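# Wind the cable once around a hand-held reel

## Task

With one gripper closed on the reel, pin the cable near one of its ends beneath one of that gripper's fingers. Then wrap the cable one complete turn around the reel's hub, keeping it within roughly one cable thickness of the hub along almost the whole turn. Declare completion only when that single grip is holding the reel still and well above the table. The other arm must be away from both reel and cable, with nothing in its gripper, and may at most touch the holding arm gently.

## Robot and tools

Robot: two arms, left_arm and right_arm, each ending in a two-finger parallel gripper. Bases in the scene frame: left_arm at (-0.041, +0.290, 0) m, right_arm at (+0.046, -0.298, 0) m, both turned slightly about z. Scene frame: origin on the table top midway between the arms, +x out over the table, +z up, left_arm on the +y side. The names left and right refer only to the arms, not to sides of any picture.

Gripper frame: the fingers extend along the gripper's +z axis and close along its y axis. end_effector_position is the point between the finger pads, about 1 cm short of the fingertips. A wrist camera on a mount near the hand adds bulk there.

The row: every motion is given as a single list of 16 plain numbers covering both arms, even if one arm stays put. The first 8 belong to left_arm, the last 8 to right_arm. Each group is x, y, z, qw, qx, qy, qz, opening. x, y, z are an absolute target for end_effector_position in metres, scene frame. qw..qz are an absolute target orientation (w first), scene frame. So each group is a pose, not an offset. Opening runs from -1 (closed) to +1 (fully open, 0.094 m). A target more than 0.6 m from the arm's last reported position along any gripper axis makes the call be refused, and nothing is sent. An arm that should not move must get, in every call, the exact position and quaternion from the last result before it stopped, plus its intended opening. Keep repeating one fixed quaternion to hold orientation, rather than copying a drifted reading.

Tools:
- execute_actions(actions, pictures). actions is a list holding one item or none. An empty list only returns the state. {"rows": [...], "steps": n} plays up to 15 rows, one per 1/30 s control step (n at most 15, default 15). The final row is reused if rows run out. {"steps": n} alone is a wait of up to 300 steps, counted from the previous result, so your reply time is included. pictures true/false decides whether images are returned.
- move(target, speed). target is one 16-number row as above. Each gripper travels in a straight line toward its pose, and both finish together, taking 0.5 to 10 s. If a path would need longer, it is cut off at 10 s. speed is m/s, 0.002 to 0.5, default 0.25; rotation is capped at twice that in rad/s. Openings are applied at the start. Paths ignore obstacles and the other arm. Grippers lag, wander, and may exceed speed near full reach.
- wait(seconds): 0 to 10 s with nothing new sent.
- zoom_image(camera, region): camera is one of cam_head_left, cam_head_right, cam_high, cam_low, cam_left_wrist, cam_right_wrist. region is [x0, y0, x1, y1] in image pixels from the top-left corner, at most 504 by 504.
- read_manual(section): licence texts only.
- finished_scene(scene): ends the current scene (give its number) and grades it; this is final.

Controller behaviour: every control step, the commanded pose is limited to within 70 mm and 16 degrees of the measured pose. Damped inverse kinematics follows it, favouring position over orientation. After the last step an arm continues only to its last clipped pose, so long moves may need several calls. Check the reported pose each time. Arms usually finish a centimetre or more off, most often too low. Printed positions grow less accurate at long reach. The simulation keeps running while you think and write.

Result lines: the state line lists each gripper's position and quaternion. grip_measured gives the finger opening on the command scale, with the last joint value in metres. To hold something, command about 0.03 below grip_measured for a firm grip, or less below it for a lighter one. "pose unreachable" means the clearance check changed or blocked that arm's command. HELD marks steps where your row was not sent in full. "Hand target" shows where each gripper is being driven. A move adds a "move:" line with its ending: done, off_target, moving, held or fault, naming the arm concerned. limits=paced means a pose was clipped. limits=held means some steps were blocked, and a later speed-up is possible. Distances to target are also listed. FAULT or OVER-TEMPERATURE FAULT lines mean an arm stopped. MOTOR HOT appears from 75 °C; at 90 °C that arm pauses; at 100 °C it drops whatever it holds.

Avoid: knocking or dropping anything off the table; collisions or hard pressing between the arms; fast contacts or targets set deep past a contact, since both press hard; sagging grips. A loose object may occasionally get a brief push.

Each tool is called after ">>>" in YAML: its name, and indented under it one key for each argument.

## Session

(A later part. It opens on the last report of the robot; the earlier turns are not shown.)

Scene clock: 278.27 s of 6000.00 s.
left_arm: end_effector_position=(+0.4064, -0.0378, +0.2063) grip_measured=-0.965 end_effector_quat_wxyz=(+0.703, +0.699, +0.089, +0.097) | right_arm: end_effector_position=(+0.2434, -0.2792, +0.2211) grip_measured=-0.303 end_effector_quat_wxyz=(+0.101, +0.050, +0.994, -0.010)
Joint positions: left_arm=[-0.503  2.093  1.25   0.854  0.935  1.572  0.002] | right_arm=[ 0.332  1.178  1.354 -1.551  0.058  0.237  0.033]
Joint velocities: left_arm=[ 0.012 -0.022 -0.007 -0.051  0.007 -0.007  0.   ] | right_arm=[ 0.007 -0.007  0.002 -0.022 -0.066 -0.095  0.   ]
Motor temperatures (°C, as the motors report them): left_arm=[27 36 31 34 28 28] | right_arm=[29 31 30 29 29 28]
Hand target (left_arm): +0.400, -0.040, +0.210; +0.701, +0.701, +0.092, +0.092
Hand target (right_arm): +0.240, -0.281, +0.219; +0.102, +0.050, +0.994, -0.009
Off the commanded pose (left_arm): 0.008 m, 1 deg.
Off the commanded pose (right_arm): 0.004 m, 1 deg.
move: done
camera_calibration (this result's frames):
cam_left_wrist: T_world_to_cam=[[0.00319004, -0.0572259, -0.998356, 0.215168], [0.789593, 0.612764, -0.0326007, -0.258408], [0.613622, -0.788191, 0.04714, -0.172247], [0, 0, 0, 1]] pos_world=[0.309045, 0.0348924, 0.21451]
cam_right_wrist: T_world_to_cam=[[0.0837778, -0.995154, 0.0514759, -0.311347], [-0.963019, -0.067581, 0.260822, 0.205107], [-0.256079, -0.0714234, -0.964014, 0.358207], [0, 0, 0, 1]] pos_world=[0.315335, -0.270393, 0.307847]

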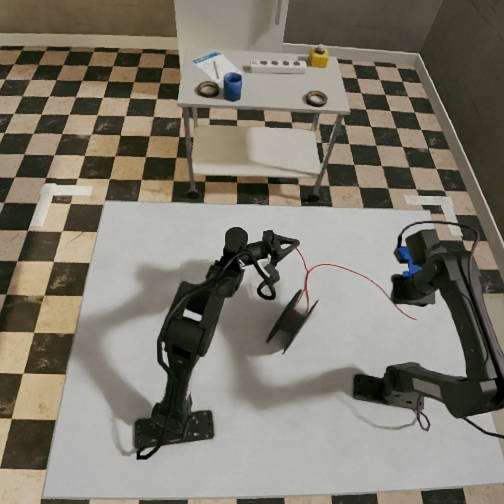

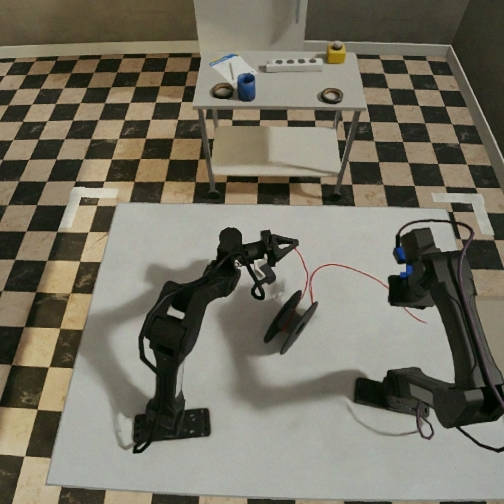

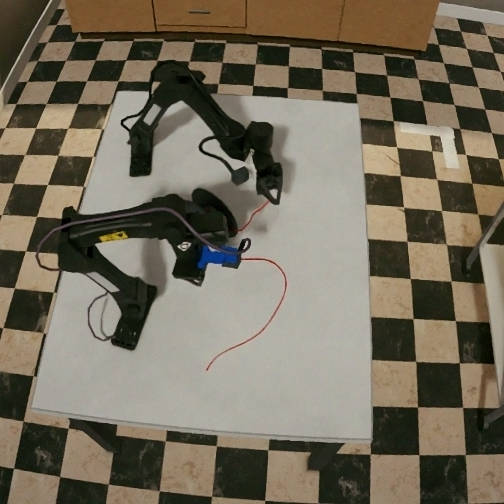

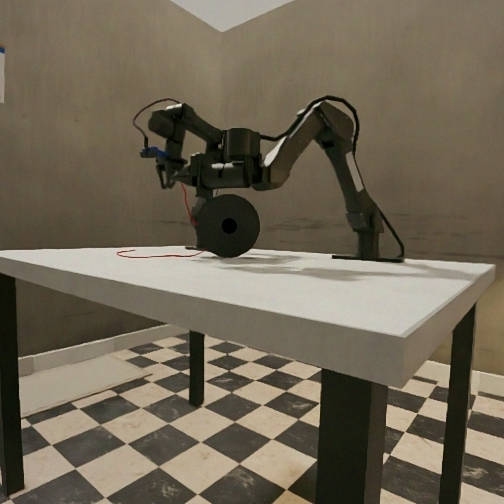

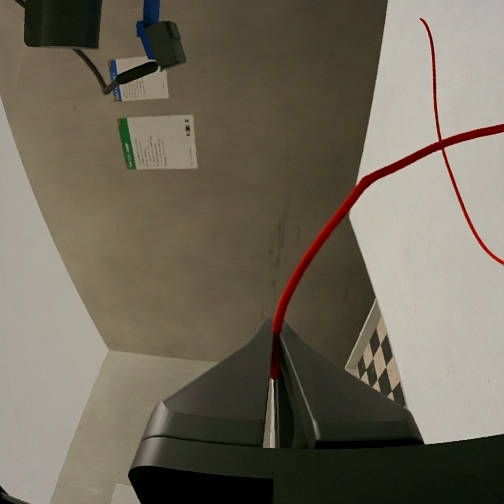

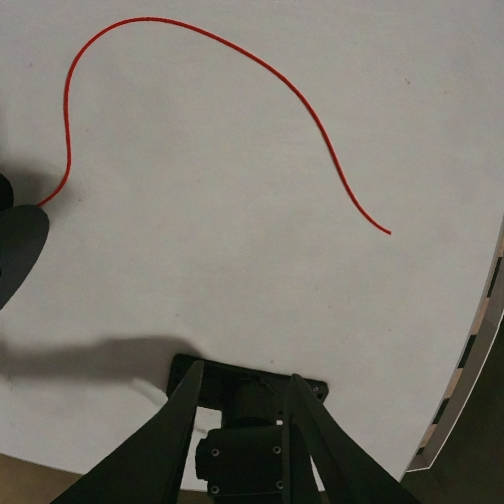

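>>> move:
  target: [0.27,-0.05,0.26,0.304,0.563,0.733,-0.233,-1,0.24,-0.28,0.22,0.1,0.05,0.993,0,-0.3]
  speed: 0.2

>>> move:
  target: [0.17,0.0,0.21,0.05,-0.12,0.916,-0.38,-1,0.24,-0.28,0.22,0.1,0.05,0.993,0,-0.3]
  speed: 0.2

Scene clock: 292.40 s of 6000.00 s.
left_arm: end_effector_position=(+0.2717, -0.0426, +0.2536) grip_measured=-0.965 end_effector_quat_wxyz=(+0.303, +0.557, +0.739, -0.228) | right_arm: end_effector_position=(+0.2434, -0.2794, +0.2210) grip_measured=-0.303 end_effector_quat_wxyz=(+0.100, +0.049, +0.994, -0.004)
Joint positions: left_arm=[-0.786  1.723  1.707 -0.883  0.428  0.483  0.002] | right_arm=[ 0.318  1.178  1.354 -1.551  0.044  0.224  0.033]
Joint velocities: left_arm=[-0.002 -0.012 -0.002  0.007 -0.037  0.007 -0.001] | right_arm=[-0.002  0.012 -0.007 -0.007  0.081 -0.022  0.001]
Motor temperatures (°C, as the motors report them): left_arm=[27 36 31 34 28 28] | right_arm=[29 30 30 29 29 28]
Hand target (left_arm): +0.269, -0.048, +0.262; +0.305, +0.559, +0.734, -0.235
Hand target (right_arm): +0.240, -0.280, +0.220; +0.100, +0.050, +0.994, -0.000
Off the commanded pose (left_arm): 0.010 m, 1 deg.
Off the commanded pose (right_arm): 0.004 m, 1 deg.
After step 190, 2.87 s passed at rest.
move: done
camera_calibration (this result's frames):
cam_left_wrist: T_world_to_cam=[[-0.945535, -0.324822, -0.0213272, 0.261147], [-0.294163, 0.88067, -0.371333, 0.244184], [0.139399, -0.344835, -0.928255, 0.299442], [0, 0, 0, 1]] pos_world=[0.277012, -0.0269613, 0.374202]
cam_right_wrist: T_world_to_cam=[[0.0855905, -0.995519, 0.0402139, -0.309602], [-0.962325, -0.0721469, 0.262155, 0.20333], [-0.258079, -0.0611368, -0.964187, 0.361455], [0, 0, 0, 1]] pos_world=[0.315453, -0.271447, 0.307656]

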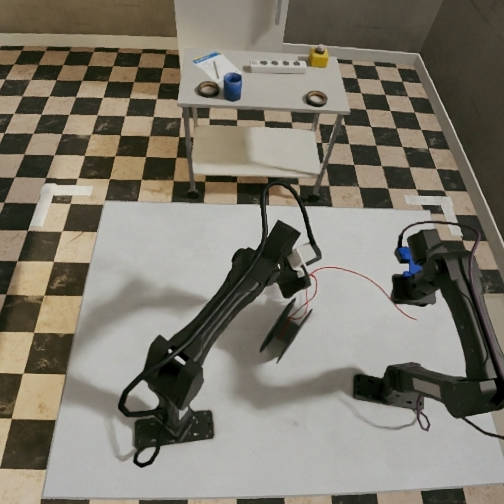

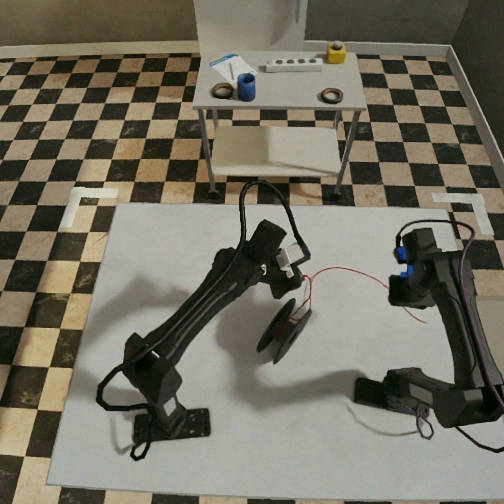

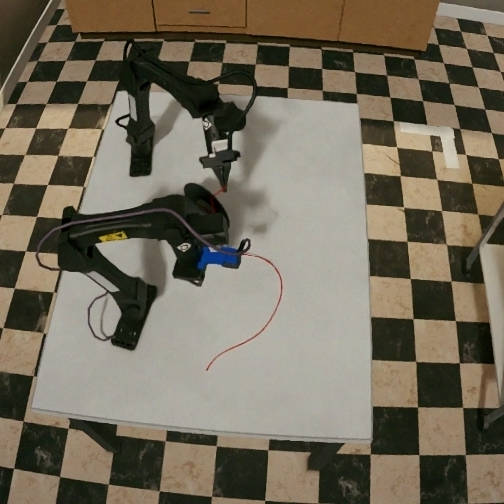

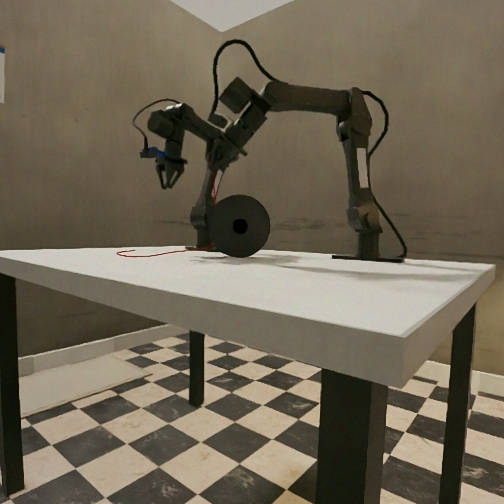

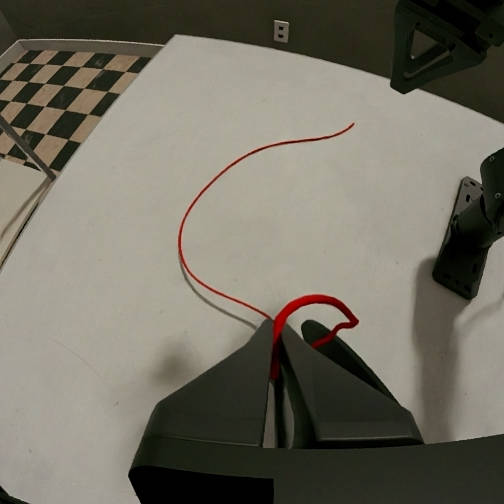

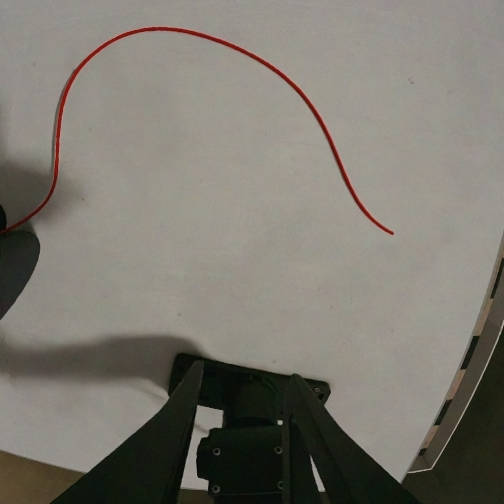

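Scene clock: 296.83 s of 6000.00 s.
left_arm: end_effector_position=(+0.1748, +0.0018, +0.2062) grip_measured=-0.965 end_effector_quat_wxyz=(+0.043, -0.125, +0.919, -0.371) | right_arm: end_effector_position=(+0.2434, -0.2794, +0.2210) grip_measured=-0.303 end_effector_quat_wxyz=(+0.100, +0.049, +0.994, -0.004)
Joint positions: left_arm=[-0.873  1.319  1.138 -0.711  0.388 -1.151  0.002] | right_arm=[ 0.318  1.178  1.354 -1.551  0.044  0.224  0.033]
Joint velocities: left_arm=[ 0.007 -0.007 -0.002 -0.037 -0.037 -0.095 -0.   ] | right_arm=[ 0.012  0.007 -0.007  0.007 -0.051 -0.007  0.   ]
Motor temperatures (°C, as the motors report them): left_arm=[27 36 31 34 28 28] | right_arm=[29 30 30 29 29 28]
Hand target (left_arm): +0.171, +0.002, +0.211; +0.050, -0.120, +0.916, -0.379
Hand target (right_arm): +0.240, -0.280, +0.220; +0.100, +0.050, +0.994, -0.000
Off the commanded pose (left_arm): 0.006 m, 1 deg.
Off the commanded pose (right_arm): 0.004 m, 0 deg.
move: done
camera_calibration (this result's frames):
cam_left_wrist: T_world_to_cam=[[0.226333, -0.719736, 0.656318, -0.160963], [-0.948046, -0.00812331, 0.318029, 0.13274], [-0.223565, -0.6942, -0.684182, 0.298022], [0, 0, 0, 1]] pos_world=[0.228903, 0.0921142, 0.267329]
cam_right_wrist: T_world_to_cam=[[0.0860387, -0.995492, 0.0399152, -0.30957], [-0.962278, -0.0726555, 0.262187, 0.203168], [-0.258105, -0.0609677, -0.964191, 0.361508], [0, 0, 0, 1]] pos_world=[0.315446, -0.271372, 0.307652]

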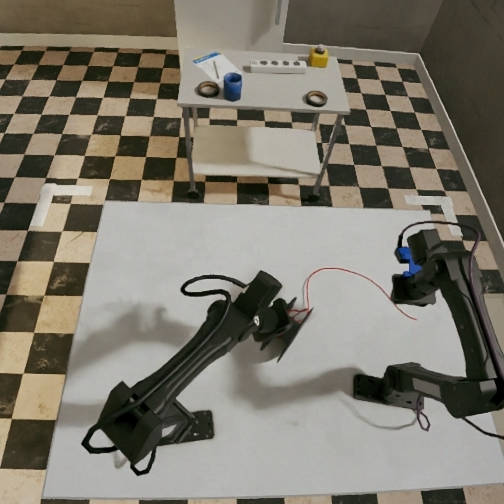

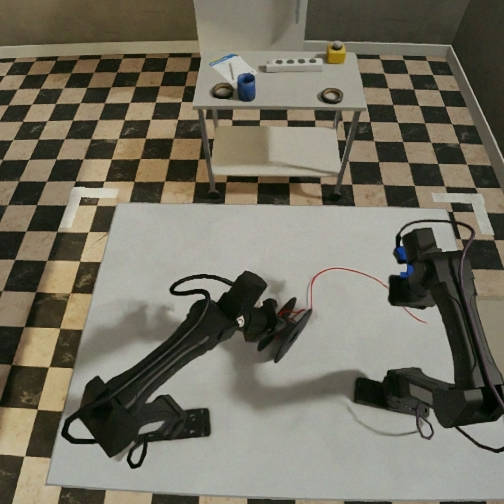

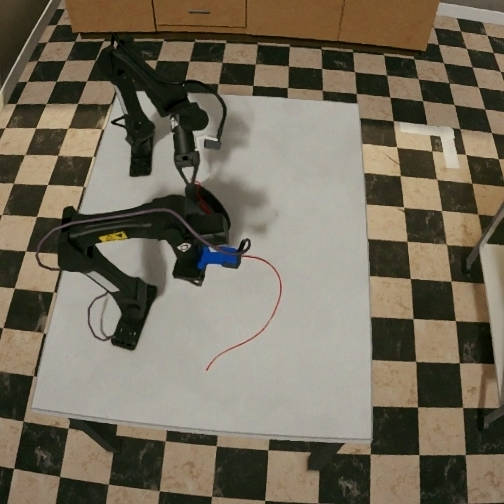

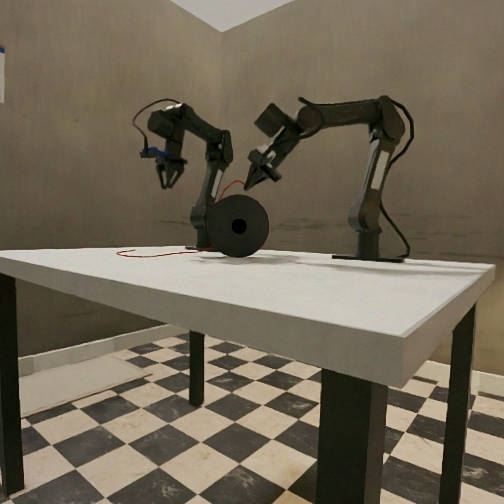

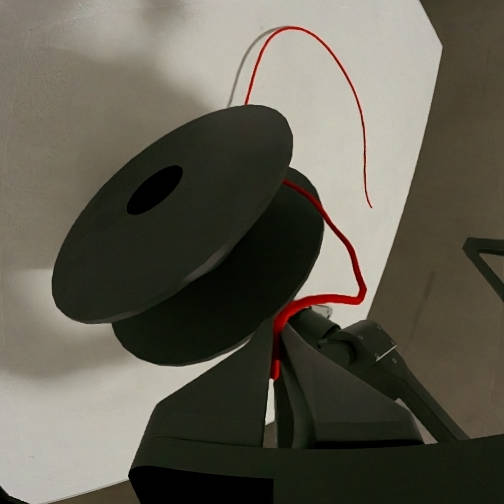

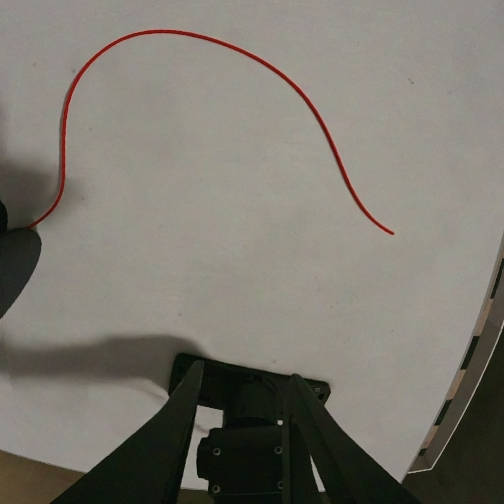

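>>> move:
  target: [0.08,0.04,0.175,0.05,-0.12,0.916,-0.38,-1,0.23,-0.12,0.23,0.03,0.259,0.962,0.08,-0.2]
  speed: 0.08

Scene clock: 305.70 s of 6000.00 s.
left_arm: end_effector_position=(+0.0835, +0.0397, +0.1753) grip_measured=-0.965 end_effector_quat_wxyz=(+0.047, -0.123, +0.918, -0.375) | right_arm: end_effector_position=(+0.2270, -0.1255, +0.2259) grip_measured=-0.203 end_effector_quat_wxyz=(+0.023, +0.260, +0.962, +0.079)
Joint positions: left_arm=[-1.087  0.923  0.783 -0.687  0.247 -1.32   0.002] | right_arm=[ 0.914  1.404  1.537 -1.547 -0.047  1.256  0.037]
Joint velocities: left_arm=[-0.002 -0.002  0.012  0.037 -0.066 -0.037 -0.   ] | right_arm=[-0.022 -0.002 -0.007  0.022  0.007 -0.066 -0.001]
Motor temperatures (°C, as the motors report them): left_arm=[27 34 31 34 28 28] | right_arm=[29 30 30 29 29 28]
Hand target (left_arm): +0.080, +0.042, +0.175; +0.049, -0.120, +0.916, -0.379
Hand target (right_arm): +0.230, -0.119, +0.231; +0.027, +0.259, +0.961, +0.088
Off the commanded pose (left_arm): 0.004 m, 1 deg.
Off the commanded pose (right_arm): 0.008 m, 1 deg.
move: done
camera_calibration (this result's frames):
cam_left_wrist: T_world_to_cam=[[0.219558, -0.715172, 0.663569, -0.0936349], [-0.950915, -0.0048422, 0.309415, 0.0578987], [-0.218072, -0.698932, -0.681131, 0.281955], [0, 0, 0, 1]] pos_world=[0.137101, 0.130383, 0.236267]
cam_right_wrist: T_world_to_cam=[[-0.324853, -0.932786, -0.156144, -0.00976473], [-0.880586, 0.238086, 0.409737, 0.184394], [-0.345021, 0.270603, -0.898741, 0.417982], [0, 0, 0, 1]] pos_world=[0.303415, -0.166117, 0.298579]

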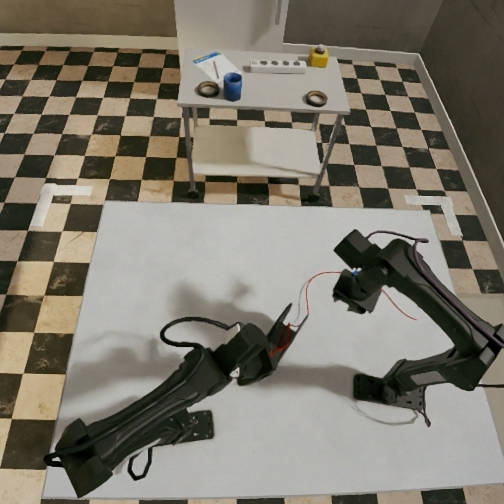

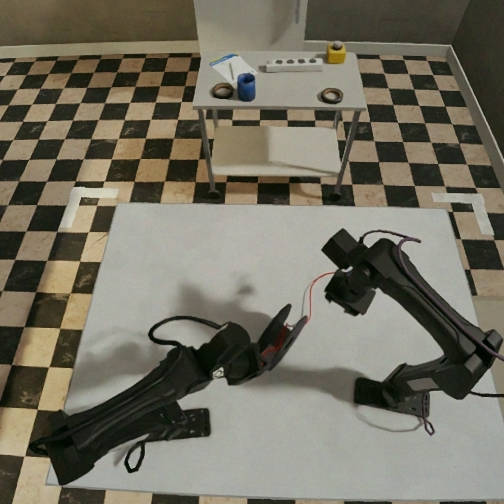

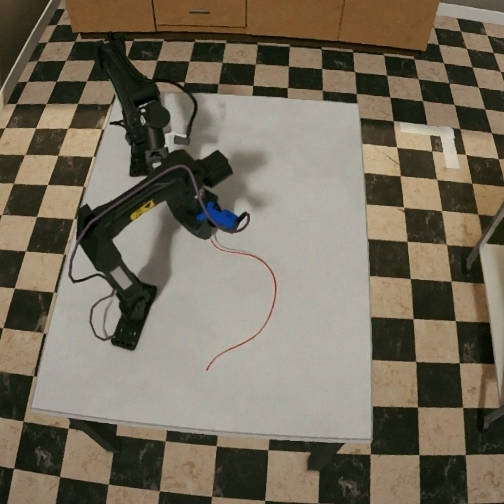

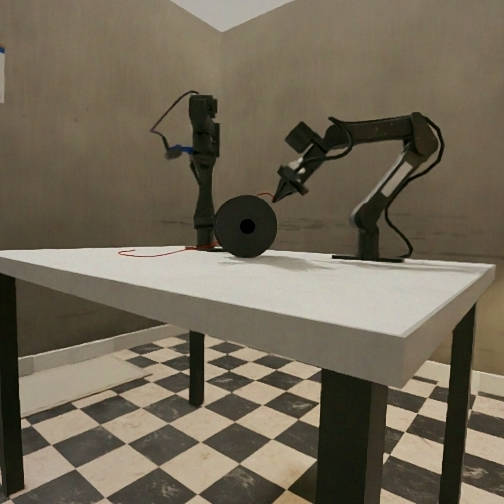

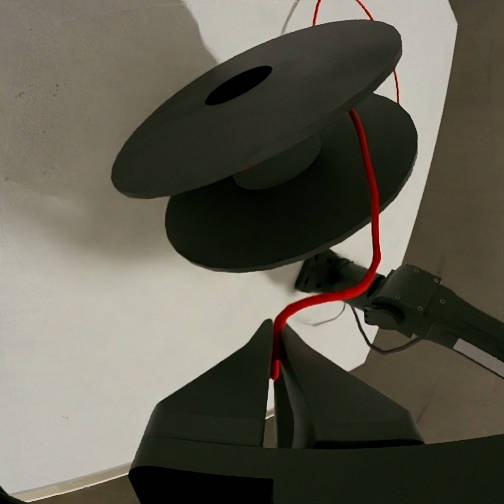

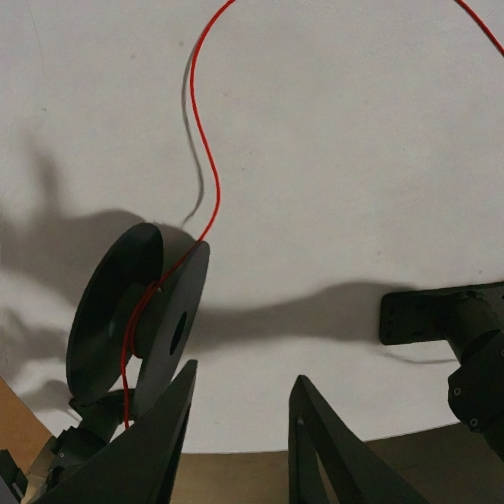

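>>> move:
  target: [0.055,0.055,0.135,0.05,-0.12,0.916,-0.38,-1,0.16,-0.005,0.225,0.01,0.28,0.956,0.09,0]
  speed: 0.08

Scene clock: 313.93 s of 6000.00 s.
left_arm: end_effector_position=(+0.0565, +0.0557, +0.1334) grip_measured=-0.965 end_effector_quat_wxyz=(+0.045, -0.124, +0.920, -0.370) | right_arm: end_effector_position=(+0.1565, -0.0080, +0.2223) grip_measured=-0.003 end_effector_quat_wxyz=(-0.006, +0.279, +0.956, +0.088)
Joint positions: left_arm=[-1.186  0.782  0.577 -0.619  0.179 -1.394  0.002] | right_arm=[ 1.377  1.607  1.708 -1.497 -0.028  1.758  0.047]
Joint velocities: left_arm=[ 0.017  0.012 -0.002 -0.022 -0.051 -0.022 -0.   ] | right_arm=[-0.012 -0.007 -0.022 -0.066 -0.037  0.022  0.001]
Motor temperatures (°C, as the motors report them): left_arm=[27 33 31 34 28 28] | right_arm=[29 30 30 29 29 28]
Hand target (left_arm): +0.055, +0.056, +0.135; +0.050, -0.120, +0.916, -0.379
Hand target (right_arm): +0.160, -0.004, +0.226; +0.004, +0.280, +0.955, +0.093
Off the commanded pose (left_arm): 0.002 m, 1 deg.
Off the commanded pose (right_arm): 0.005 m, 2 deg.
After step 180, 0.10 s passed at rest.
move: done
camera_calibration (this result's frames):
cam_left_wrist: T_world_to_cam=[[0.223436, -0.721755, 0.655092, -0.0471166], [-0.949211, -0.00837209, 0.314529, 0.0446649], [-0.221528, -0.692098, -0.686968, 0.259334], [0, 0, 0, 1]] pos_world=[0.110374, 0.145852, 0.194972]
cam_right_wrist: T_world_to_cam=[[-0.365451, -0.915095, -0.17043, 0.0860241], [-0.848826, 0.252478, 0.464488, 0.0788625], [-0.382021, 0.314413, -0.869025, 0.358152], [0, 0, 0, 1]] pos_world=[0.2352, -0.0537984, 0.289273]

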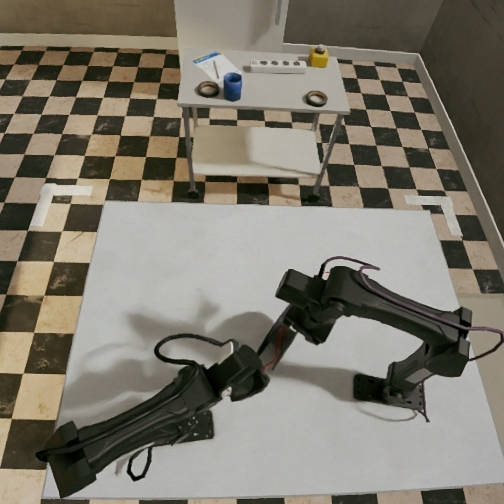

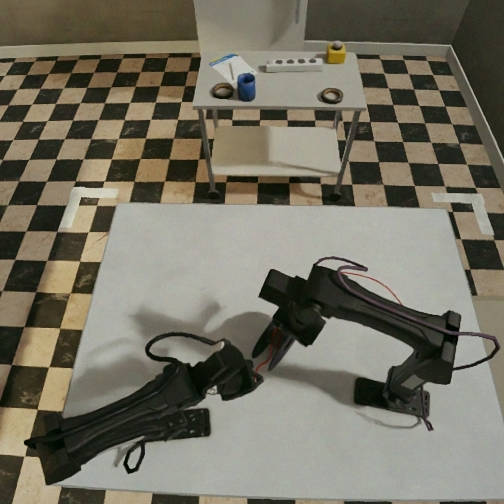

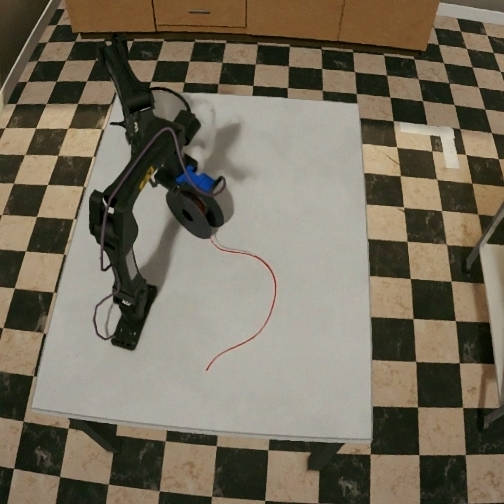

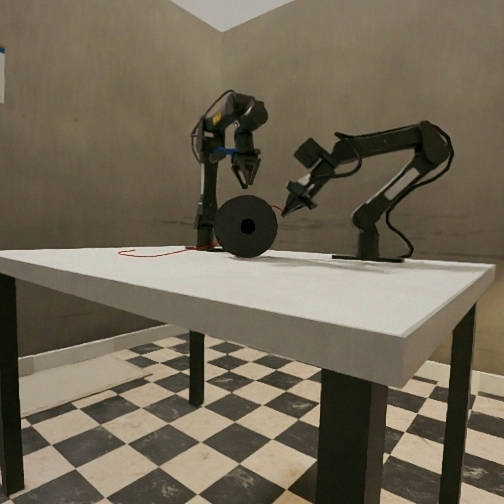

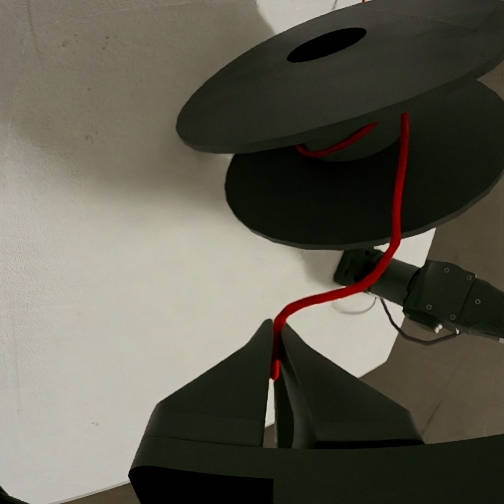

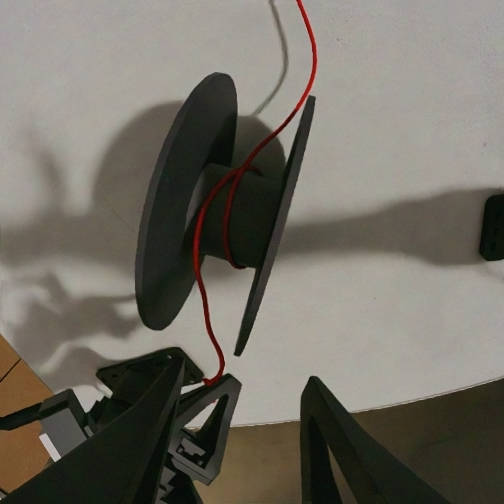

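>>> move:
  target: [0.055,0.055,0.135,0.05,-0.12,0.916,-0.38,-1,0.155,0.01,0.2,0.01,0.32,0.943,0.09,0]
  speed: 0.08

Scene clock: 326.53 s of 6000.00 s.
left_arm: end_effector_position=(+0.0572, +0.0551, +0.1341) grip_measured=-0.965 end_effector_quat_wxyz=(+0.046, -0.125, +0.919, -0.372) | right_arm: end_effector_position=(+0.1546, +0.0119, +0.2074) grip_measured=-0.003 end_effector_quat_wxyz=(+0.000, +0.319, +0.942, +0.101)
Joint positions: left_arm=[-1.186  0.782  0.577 -0.614  0.177 -1.396  0.002] | right_arm=[ 1.419  1.631  1.667 -1.404 -0.003  1.883  0.047]
Joint velocities: left_arm=[-0.012 -0.002 -0.002  0.007 -0.095  0.007  0.001] | right_arm=[-0.002  0.012 -0.007 -0.037 -0.051 -0.022 -0.   ]
Motor temperatures (°C, as the motors report them): left_arm=[27 33 31 34 28 28] | right_arm=[29 30 30 29 29 28]
Hand target (left_arm): +0.055, +0.055, +0.135; +0.050, -0.120, +0.916, -0.380
Hand target (right_arm): +0.155, +0.010, +0.201; +0.009, +0.320, +0.943, +0.090
Off the commanded pose (left_arm): 0.002 m, 1 deg.
Off the commanded pose (right_arm): 0.008 m, 2 deg.
After step 180, 5.60 s passed at rest.
move: done
camera_calibration (this result's frames):
cam_left_wrist: T_world_to_cam=[[0.224291, -0.718666, 0.65819, -0.048809], [-0.94979, -0.0100112, 0.312728, 0.0454786], [-0.218158, -0.695284, -0.684827, 0.259277], [0, 0, 0, 1]] pos_world=[0.110706, 0.145649, 0.195463]
cam_right_wrist: T_world_to_cam=[[-0.440383, -0.876345, -0.195147, 0.117334], [-0.829358, 0.313837, 0.462246, 0.0758444], [-0.343842, 0.365412, -0.865013, 0.330853], [0, 0, 0, 1]] pos_world=[0.228335, -0.0418758, 0.274031]

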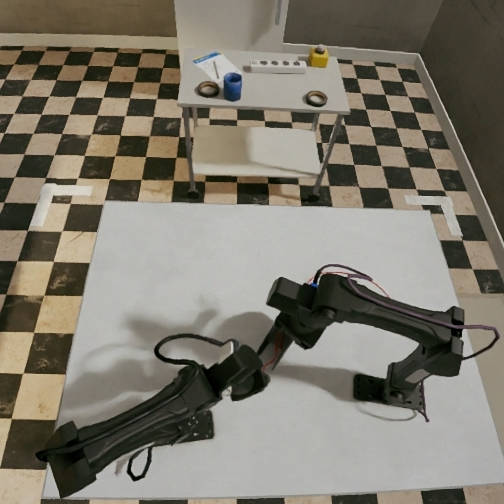

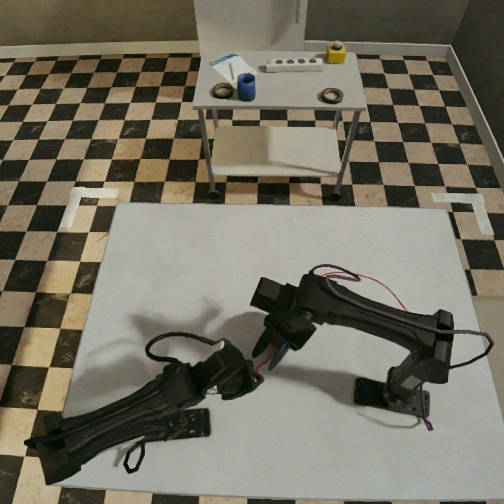

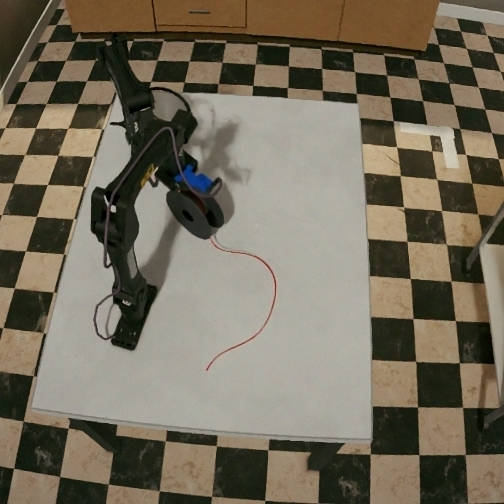

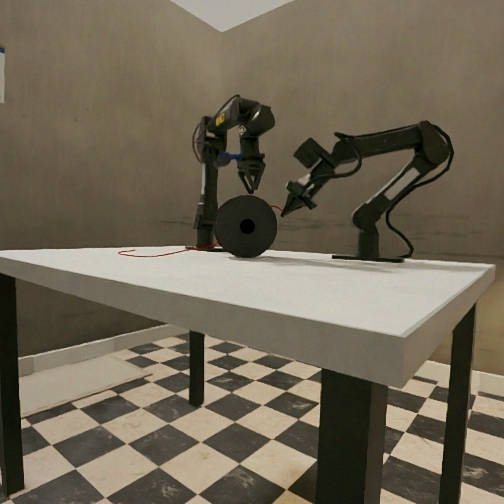

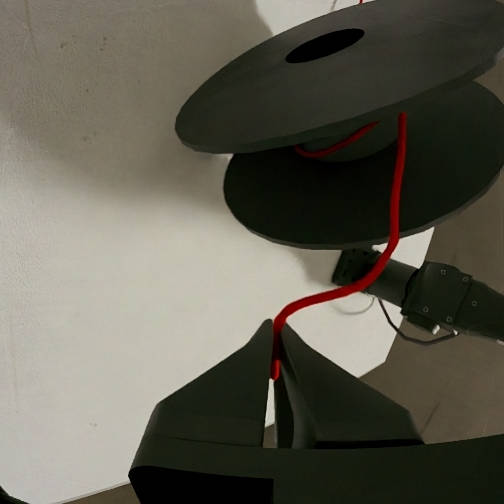

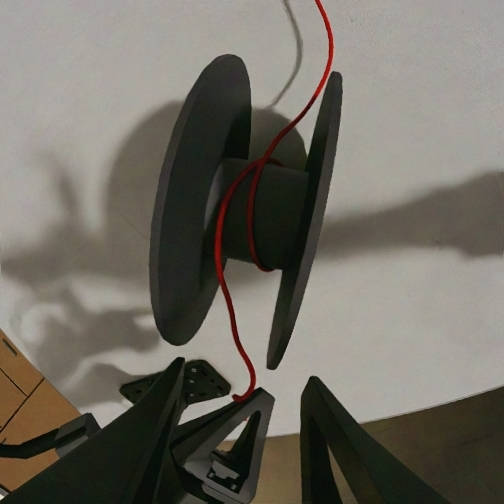

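>>> move:
  target: [0.055,0.055,0.135,0.05,-0.12,0.916,-0.38,-1,0.157,0.014,0.162,0.01,0.32,0.943,0.09,0.25]
  speed: 0.04

Scene clock: 335.13 s of 6000.00 s.
left_arm: end_effector_position=(+0.0573, +0.0550, +0.1342) grip_measured=-0.965 end_effector_quat_wxyz=(+0.046, -0.125, +0.918, -0.372) | right_arm: end_effector_position=(+0.1569, +0.0178, +0.1672) grip_measured=+0.247 end_effector_quat_wxyz=(+0.000, +0.320, +0.942, +0.098)
Joint positions: left_arm=[-1.186  0.782  0.577 -0.613  0.177 -1.396  0.002] | right_arm=[ 1.419  1.631  1.505 -1.249 -0.002  1.885  0.059]
Joint velocities: left_arm=[-0.012  0.007 -0.017  0.007 -0.022  0.007 -0.001] | right_arm=[ 0.002  0.007  0.002 -0.007  0.066 -0.037 -0.   ]
Motor temperatures (°C, as the motors report them): left_arm=[27 32 31 35 28 28] | right_arm=[29 30 30 29 29 28]
Hand target (left_arm): +0.055, +0.055, +0.135; +0.050, -0.120, +0.916, -0.380
Hand target (right_arm): +0.157, +0.015, +0.162; +0.010, +0.320, +0.943, +0.090
Off the commanded pose (left_arm): 0.002 m, 1 deg.
Off the commanded pose (right_arm): 0.006 m, 1 deg.
After step 180, 1.07 s passed at rest.
move: done
camera_calibration (this result's frames):
cam_left_wrist: T_world_to_cam=[[0.224409, -0.718122, 0.658742, -0.049105], [-0.949824, -0.0100427, 0.312622, 0.0455193], [-0.217885, -0.695845, -0.684344, 0.259247], [0, 0, 0, 1]] pos_world=[0.110741, 0.14559, 0.195531]
cam_right_wrist: T_world_to_cam=[[-0.442501, -0.876642, -0.188921, 0.114937], [-0.82802, 0.318514, 0.461446, 0.0943308], [-0.344349, 0.360621, -0.86682, 0.295187], [0, 0, 0, 1]] pos_world=[0.230615, -0.0357373, 0.234059]

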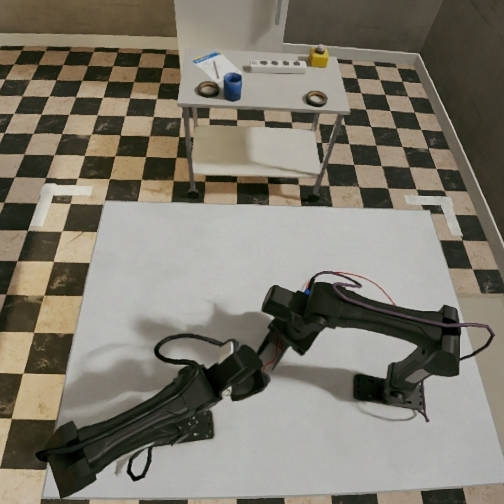

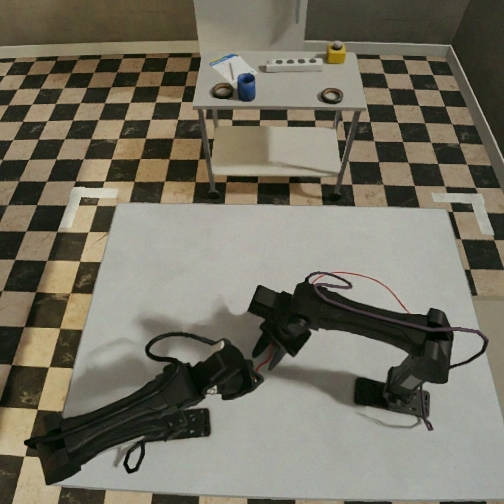

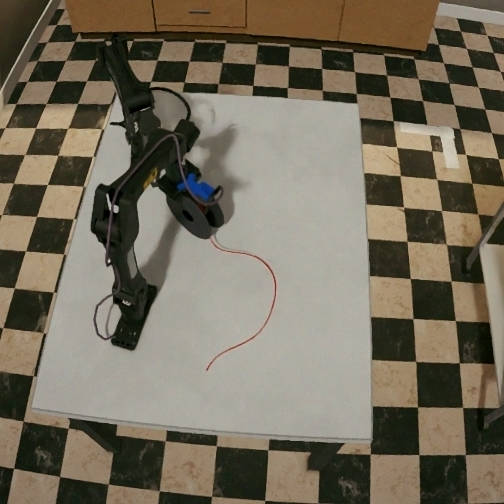

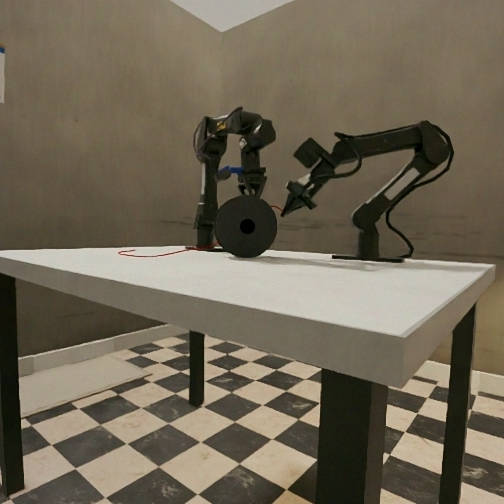

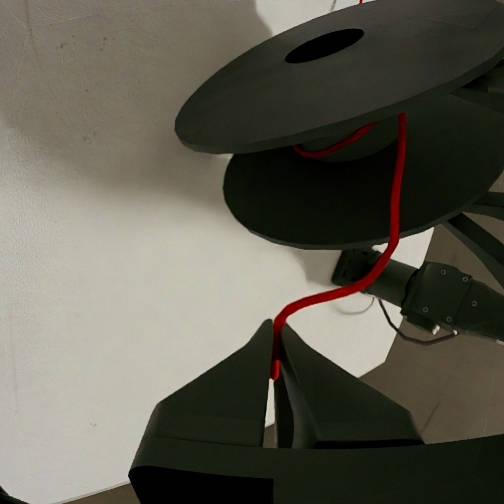

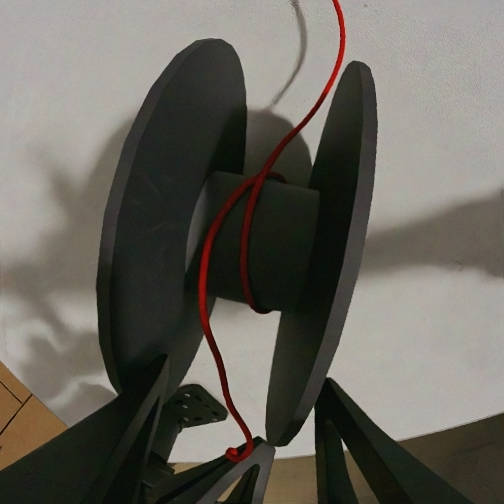

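>>> move:
  target: [0.055,0.055,0.135,0.05,-0.12,0.916,-0.38,-1,0.15,0.009,0.132,0.01,0.32,0.943,0.09,0.25]
  speed: 0.04

Scene clock: 339.50 s of 6000.00 s.
left_arm: end_effector_position=(+0.0573, +0.0551, +0.1342) grip_measured=-0.965 end_effector_quat_wxyz=(+0.046, -0.125, +0.918, -0.372) | right_arm: end_effector_position=(+0.1511, +0.0139, +0.1311) grip_measured=+0.247 end_effector_quat_wxyz=(+0.000, +0.321, +0.943, +0.089)
Joint positions: left_arm=[-1.186  0.782  0.577 -0.613  0.177 -1.396  0.002] | right_arm=[ 1.433  1.621  1.355 -1.127  0.001  1.9    0.059]
Joint velocities: left_arm=[ 0.002 -0.012  0.007  0.037 -0.051 -0.007 -0.001] | right_arm=[-0.012  0.002  0.002  0.007 -0.022 -0.051 -0.   ]
Motor temperatures (°C, as the motors report them): left_arm=[27 32 31 35 28 28] | right_arm=[29 30 30 29 29 28]
Hand target (left_arm): +0.055, +0.055, +0.135; +0.050, -0.120, +0.916, -0.380
Hand target (right_arm): +0.150, +0.010, +0.132; +0.009, +0.320, +0.943, +0.090
Off the commanded pose (left_arm): 0.002 m, 1 deg.
Off the commanded pose (right_arm): 0.005 m, 1 deg.
move: done
camera_calibration (this result's frames):
cam_left_wrist: T_world_to_cam=[[0.224437, -0.718154, 0.658698, -0.0490886], [-0.949898, -0.0103333, 0.312391, 0.0456327], [-0.217538, -0.695808, -0.684492, 0.259271], [0, 0, 0, 1]] pos_world=[0.110765, 0.145621, 0.195548]
cam_right_wrist: T_world_to_cam=[[-0.44414, -0.879476, -0.17106, 0.10003], [-0.825027, 0.327003, 0.460868, 0.106904], [-0.349385, 0.345819, -0.870827, 0.264863], [0, 0, 0, 1]] pos_world=[0.225165, -0.0385789, 0.198492]

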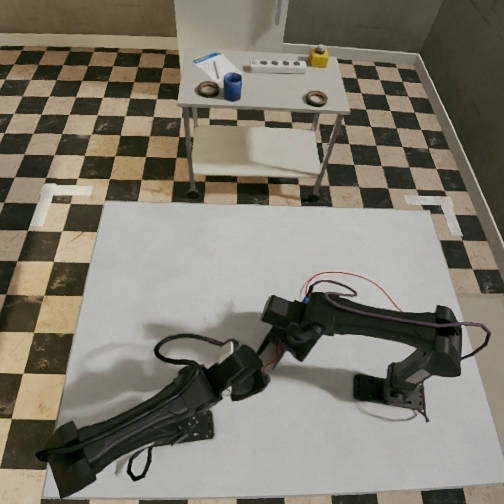

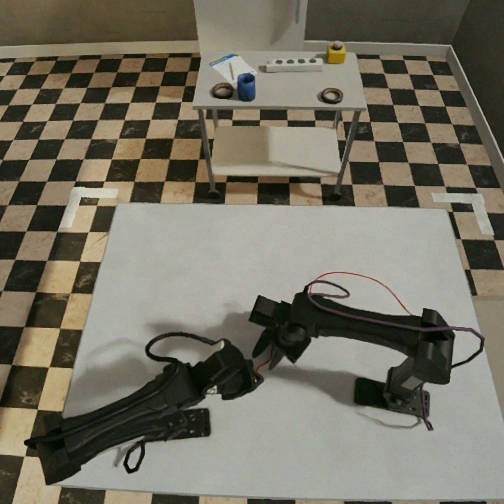

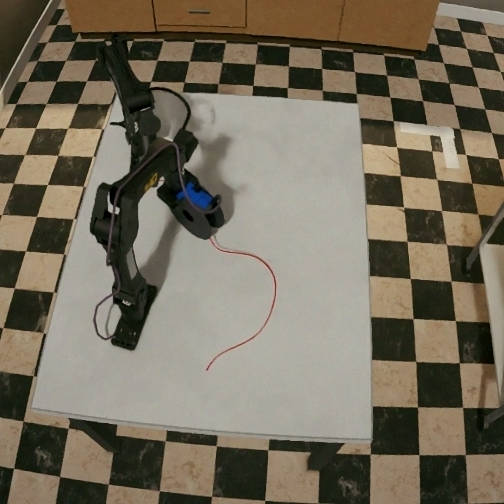

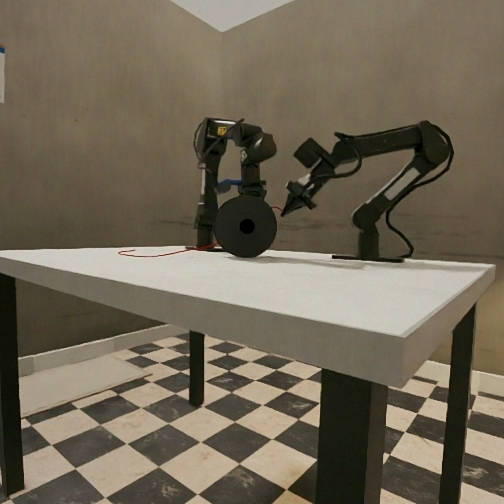

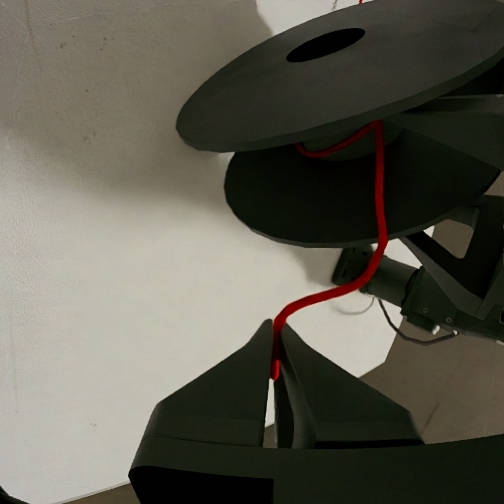

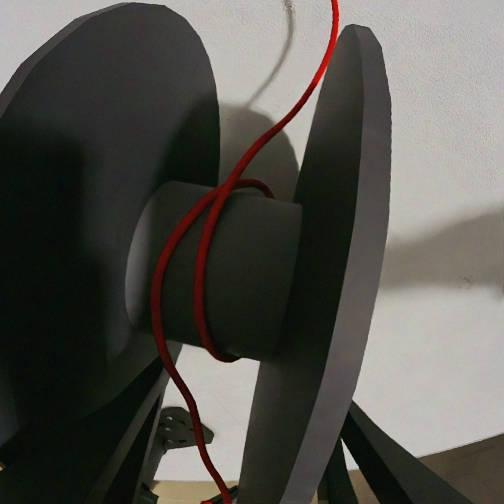

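>>> move:
  target: [0.055,0.055,0.135,0.05,-0.12,0.916,-0.38,-1,0.136,0.005,0.122,0.01,0.32,0.943,0.09,-0.3]
  speed: 0.03

Scene clock: 343.83 s of 6000.00 s.
left_arm: end_effector_position=(+0.0573, +0.0551, +0.1342) grip_measured=-0.965 end_effector_quat_wxyz=(+0.046, -0.125, +0.918, -0.372) | right_arm: end_effector_position=(+0.1367, +0.0104, +0.1218) grip_measured=-0.297 end_effector_quat_wxyz=(+0.000, +0.320, +0.943, +0.090)
Joint positions: left_arm=[-1.186  0.782  0.577 -0.613  0.177 -1.396  0.002] | right_arm=[ 1.476  1.591  1.286 -1.086  0.008  1.94   0.033]
Joint velocities: left_arm=[-0.007 -0.022  0.012 -0.051 -0.11  -0.007 -0.001] | right_arm=[-0.017 -0.012 -0.002  0.037 -0.051  0.066 -0.   ]
Motor temperatures (°C, as the motors report them): left_arm=[27 32 31 35 28 28] | right_arm=[29 31 30 29 29 28]
Hand target (left_arm): +0.055, +0.055, +0.135; +0.050, -0.120, +0.916, -0.380
Hand target (right_arm): +0.136, +0.005, +0.122; +0.009, +0.320, +0.943, +0.090
Off the commanded pose (left_arm): 0.002 m, 1 deg.
Off the commanded pose (right_arm): 0.005 m, 1 deg.
move: done
camera_calibration (this result's frames):
cam_left_wrist: T_world_to_cam=[[0.224437, -0.718154, 0.658698, -0.0490886], [-0.949898, -0.0103333, 0.312391, 0.0456327], [-0.217538, -0.695808, -0.684492, 0.259271], [0, 0, 0, 1]] pos_world=[0.110765, 0.145621, 0.195548]
cam_right_wrist: T_world_to_cam=[[-0.442214, -0.879914, -0.173774, 0.0890543], [-0.825944, 0.323976, 0.461364, 0.100566], [-0.349662, 0.347549, -0.870027, 0.252862], [0, 0, 0, 1]] pos_world=[0.210859, -0.0421028, 0.189074]

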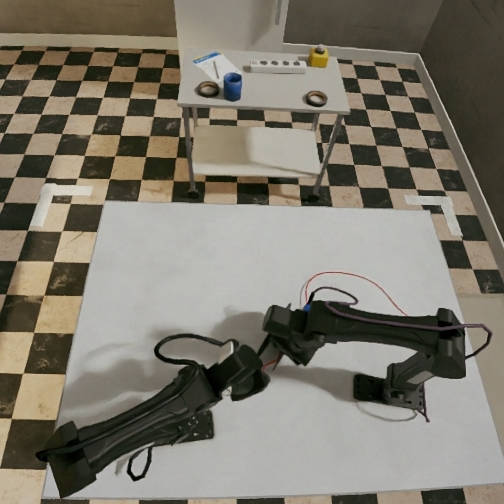

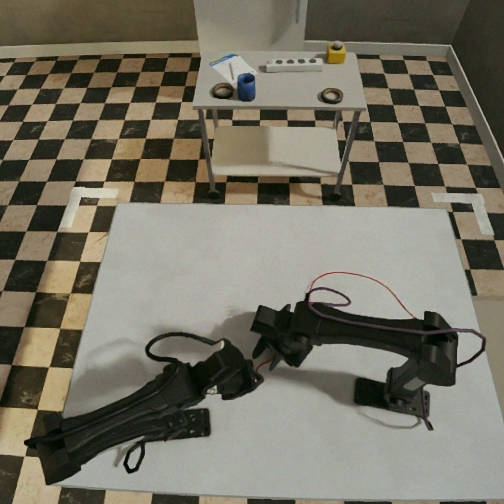

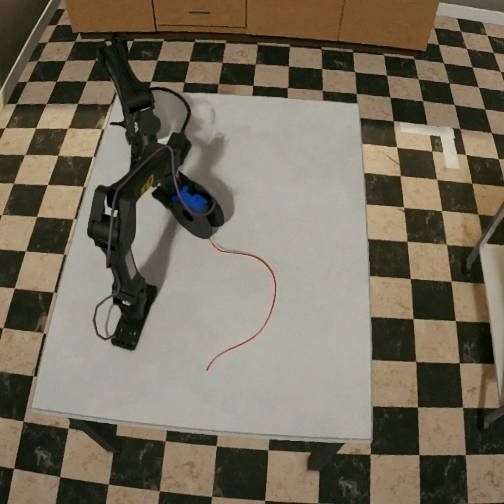

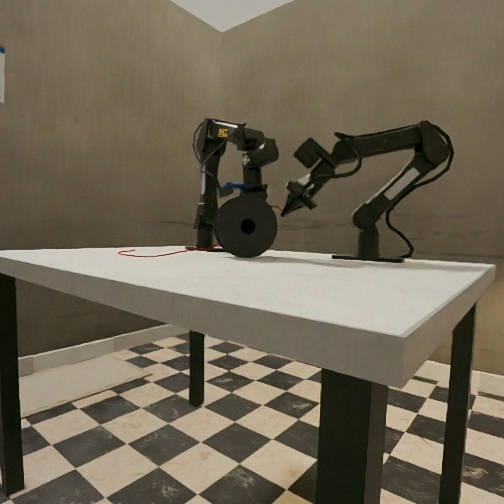

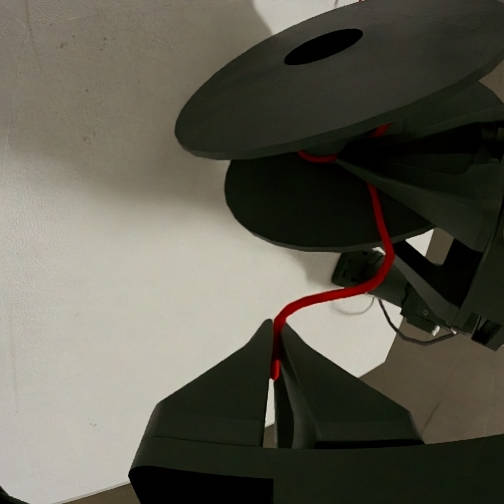

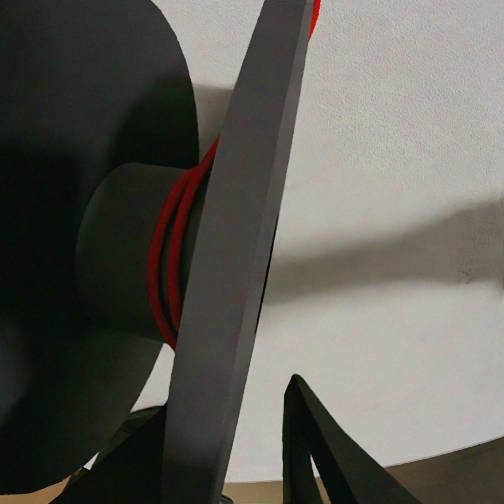

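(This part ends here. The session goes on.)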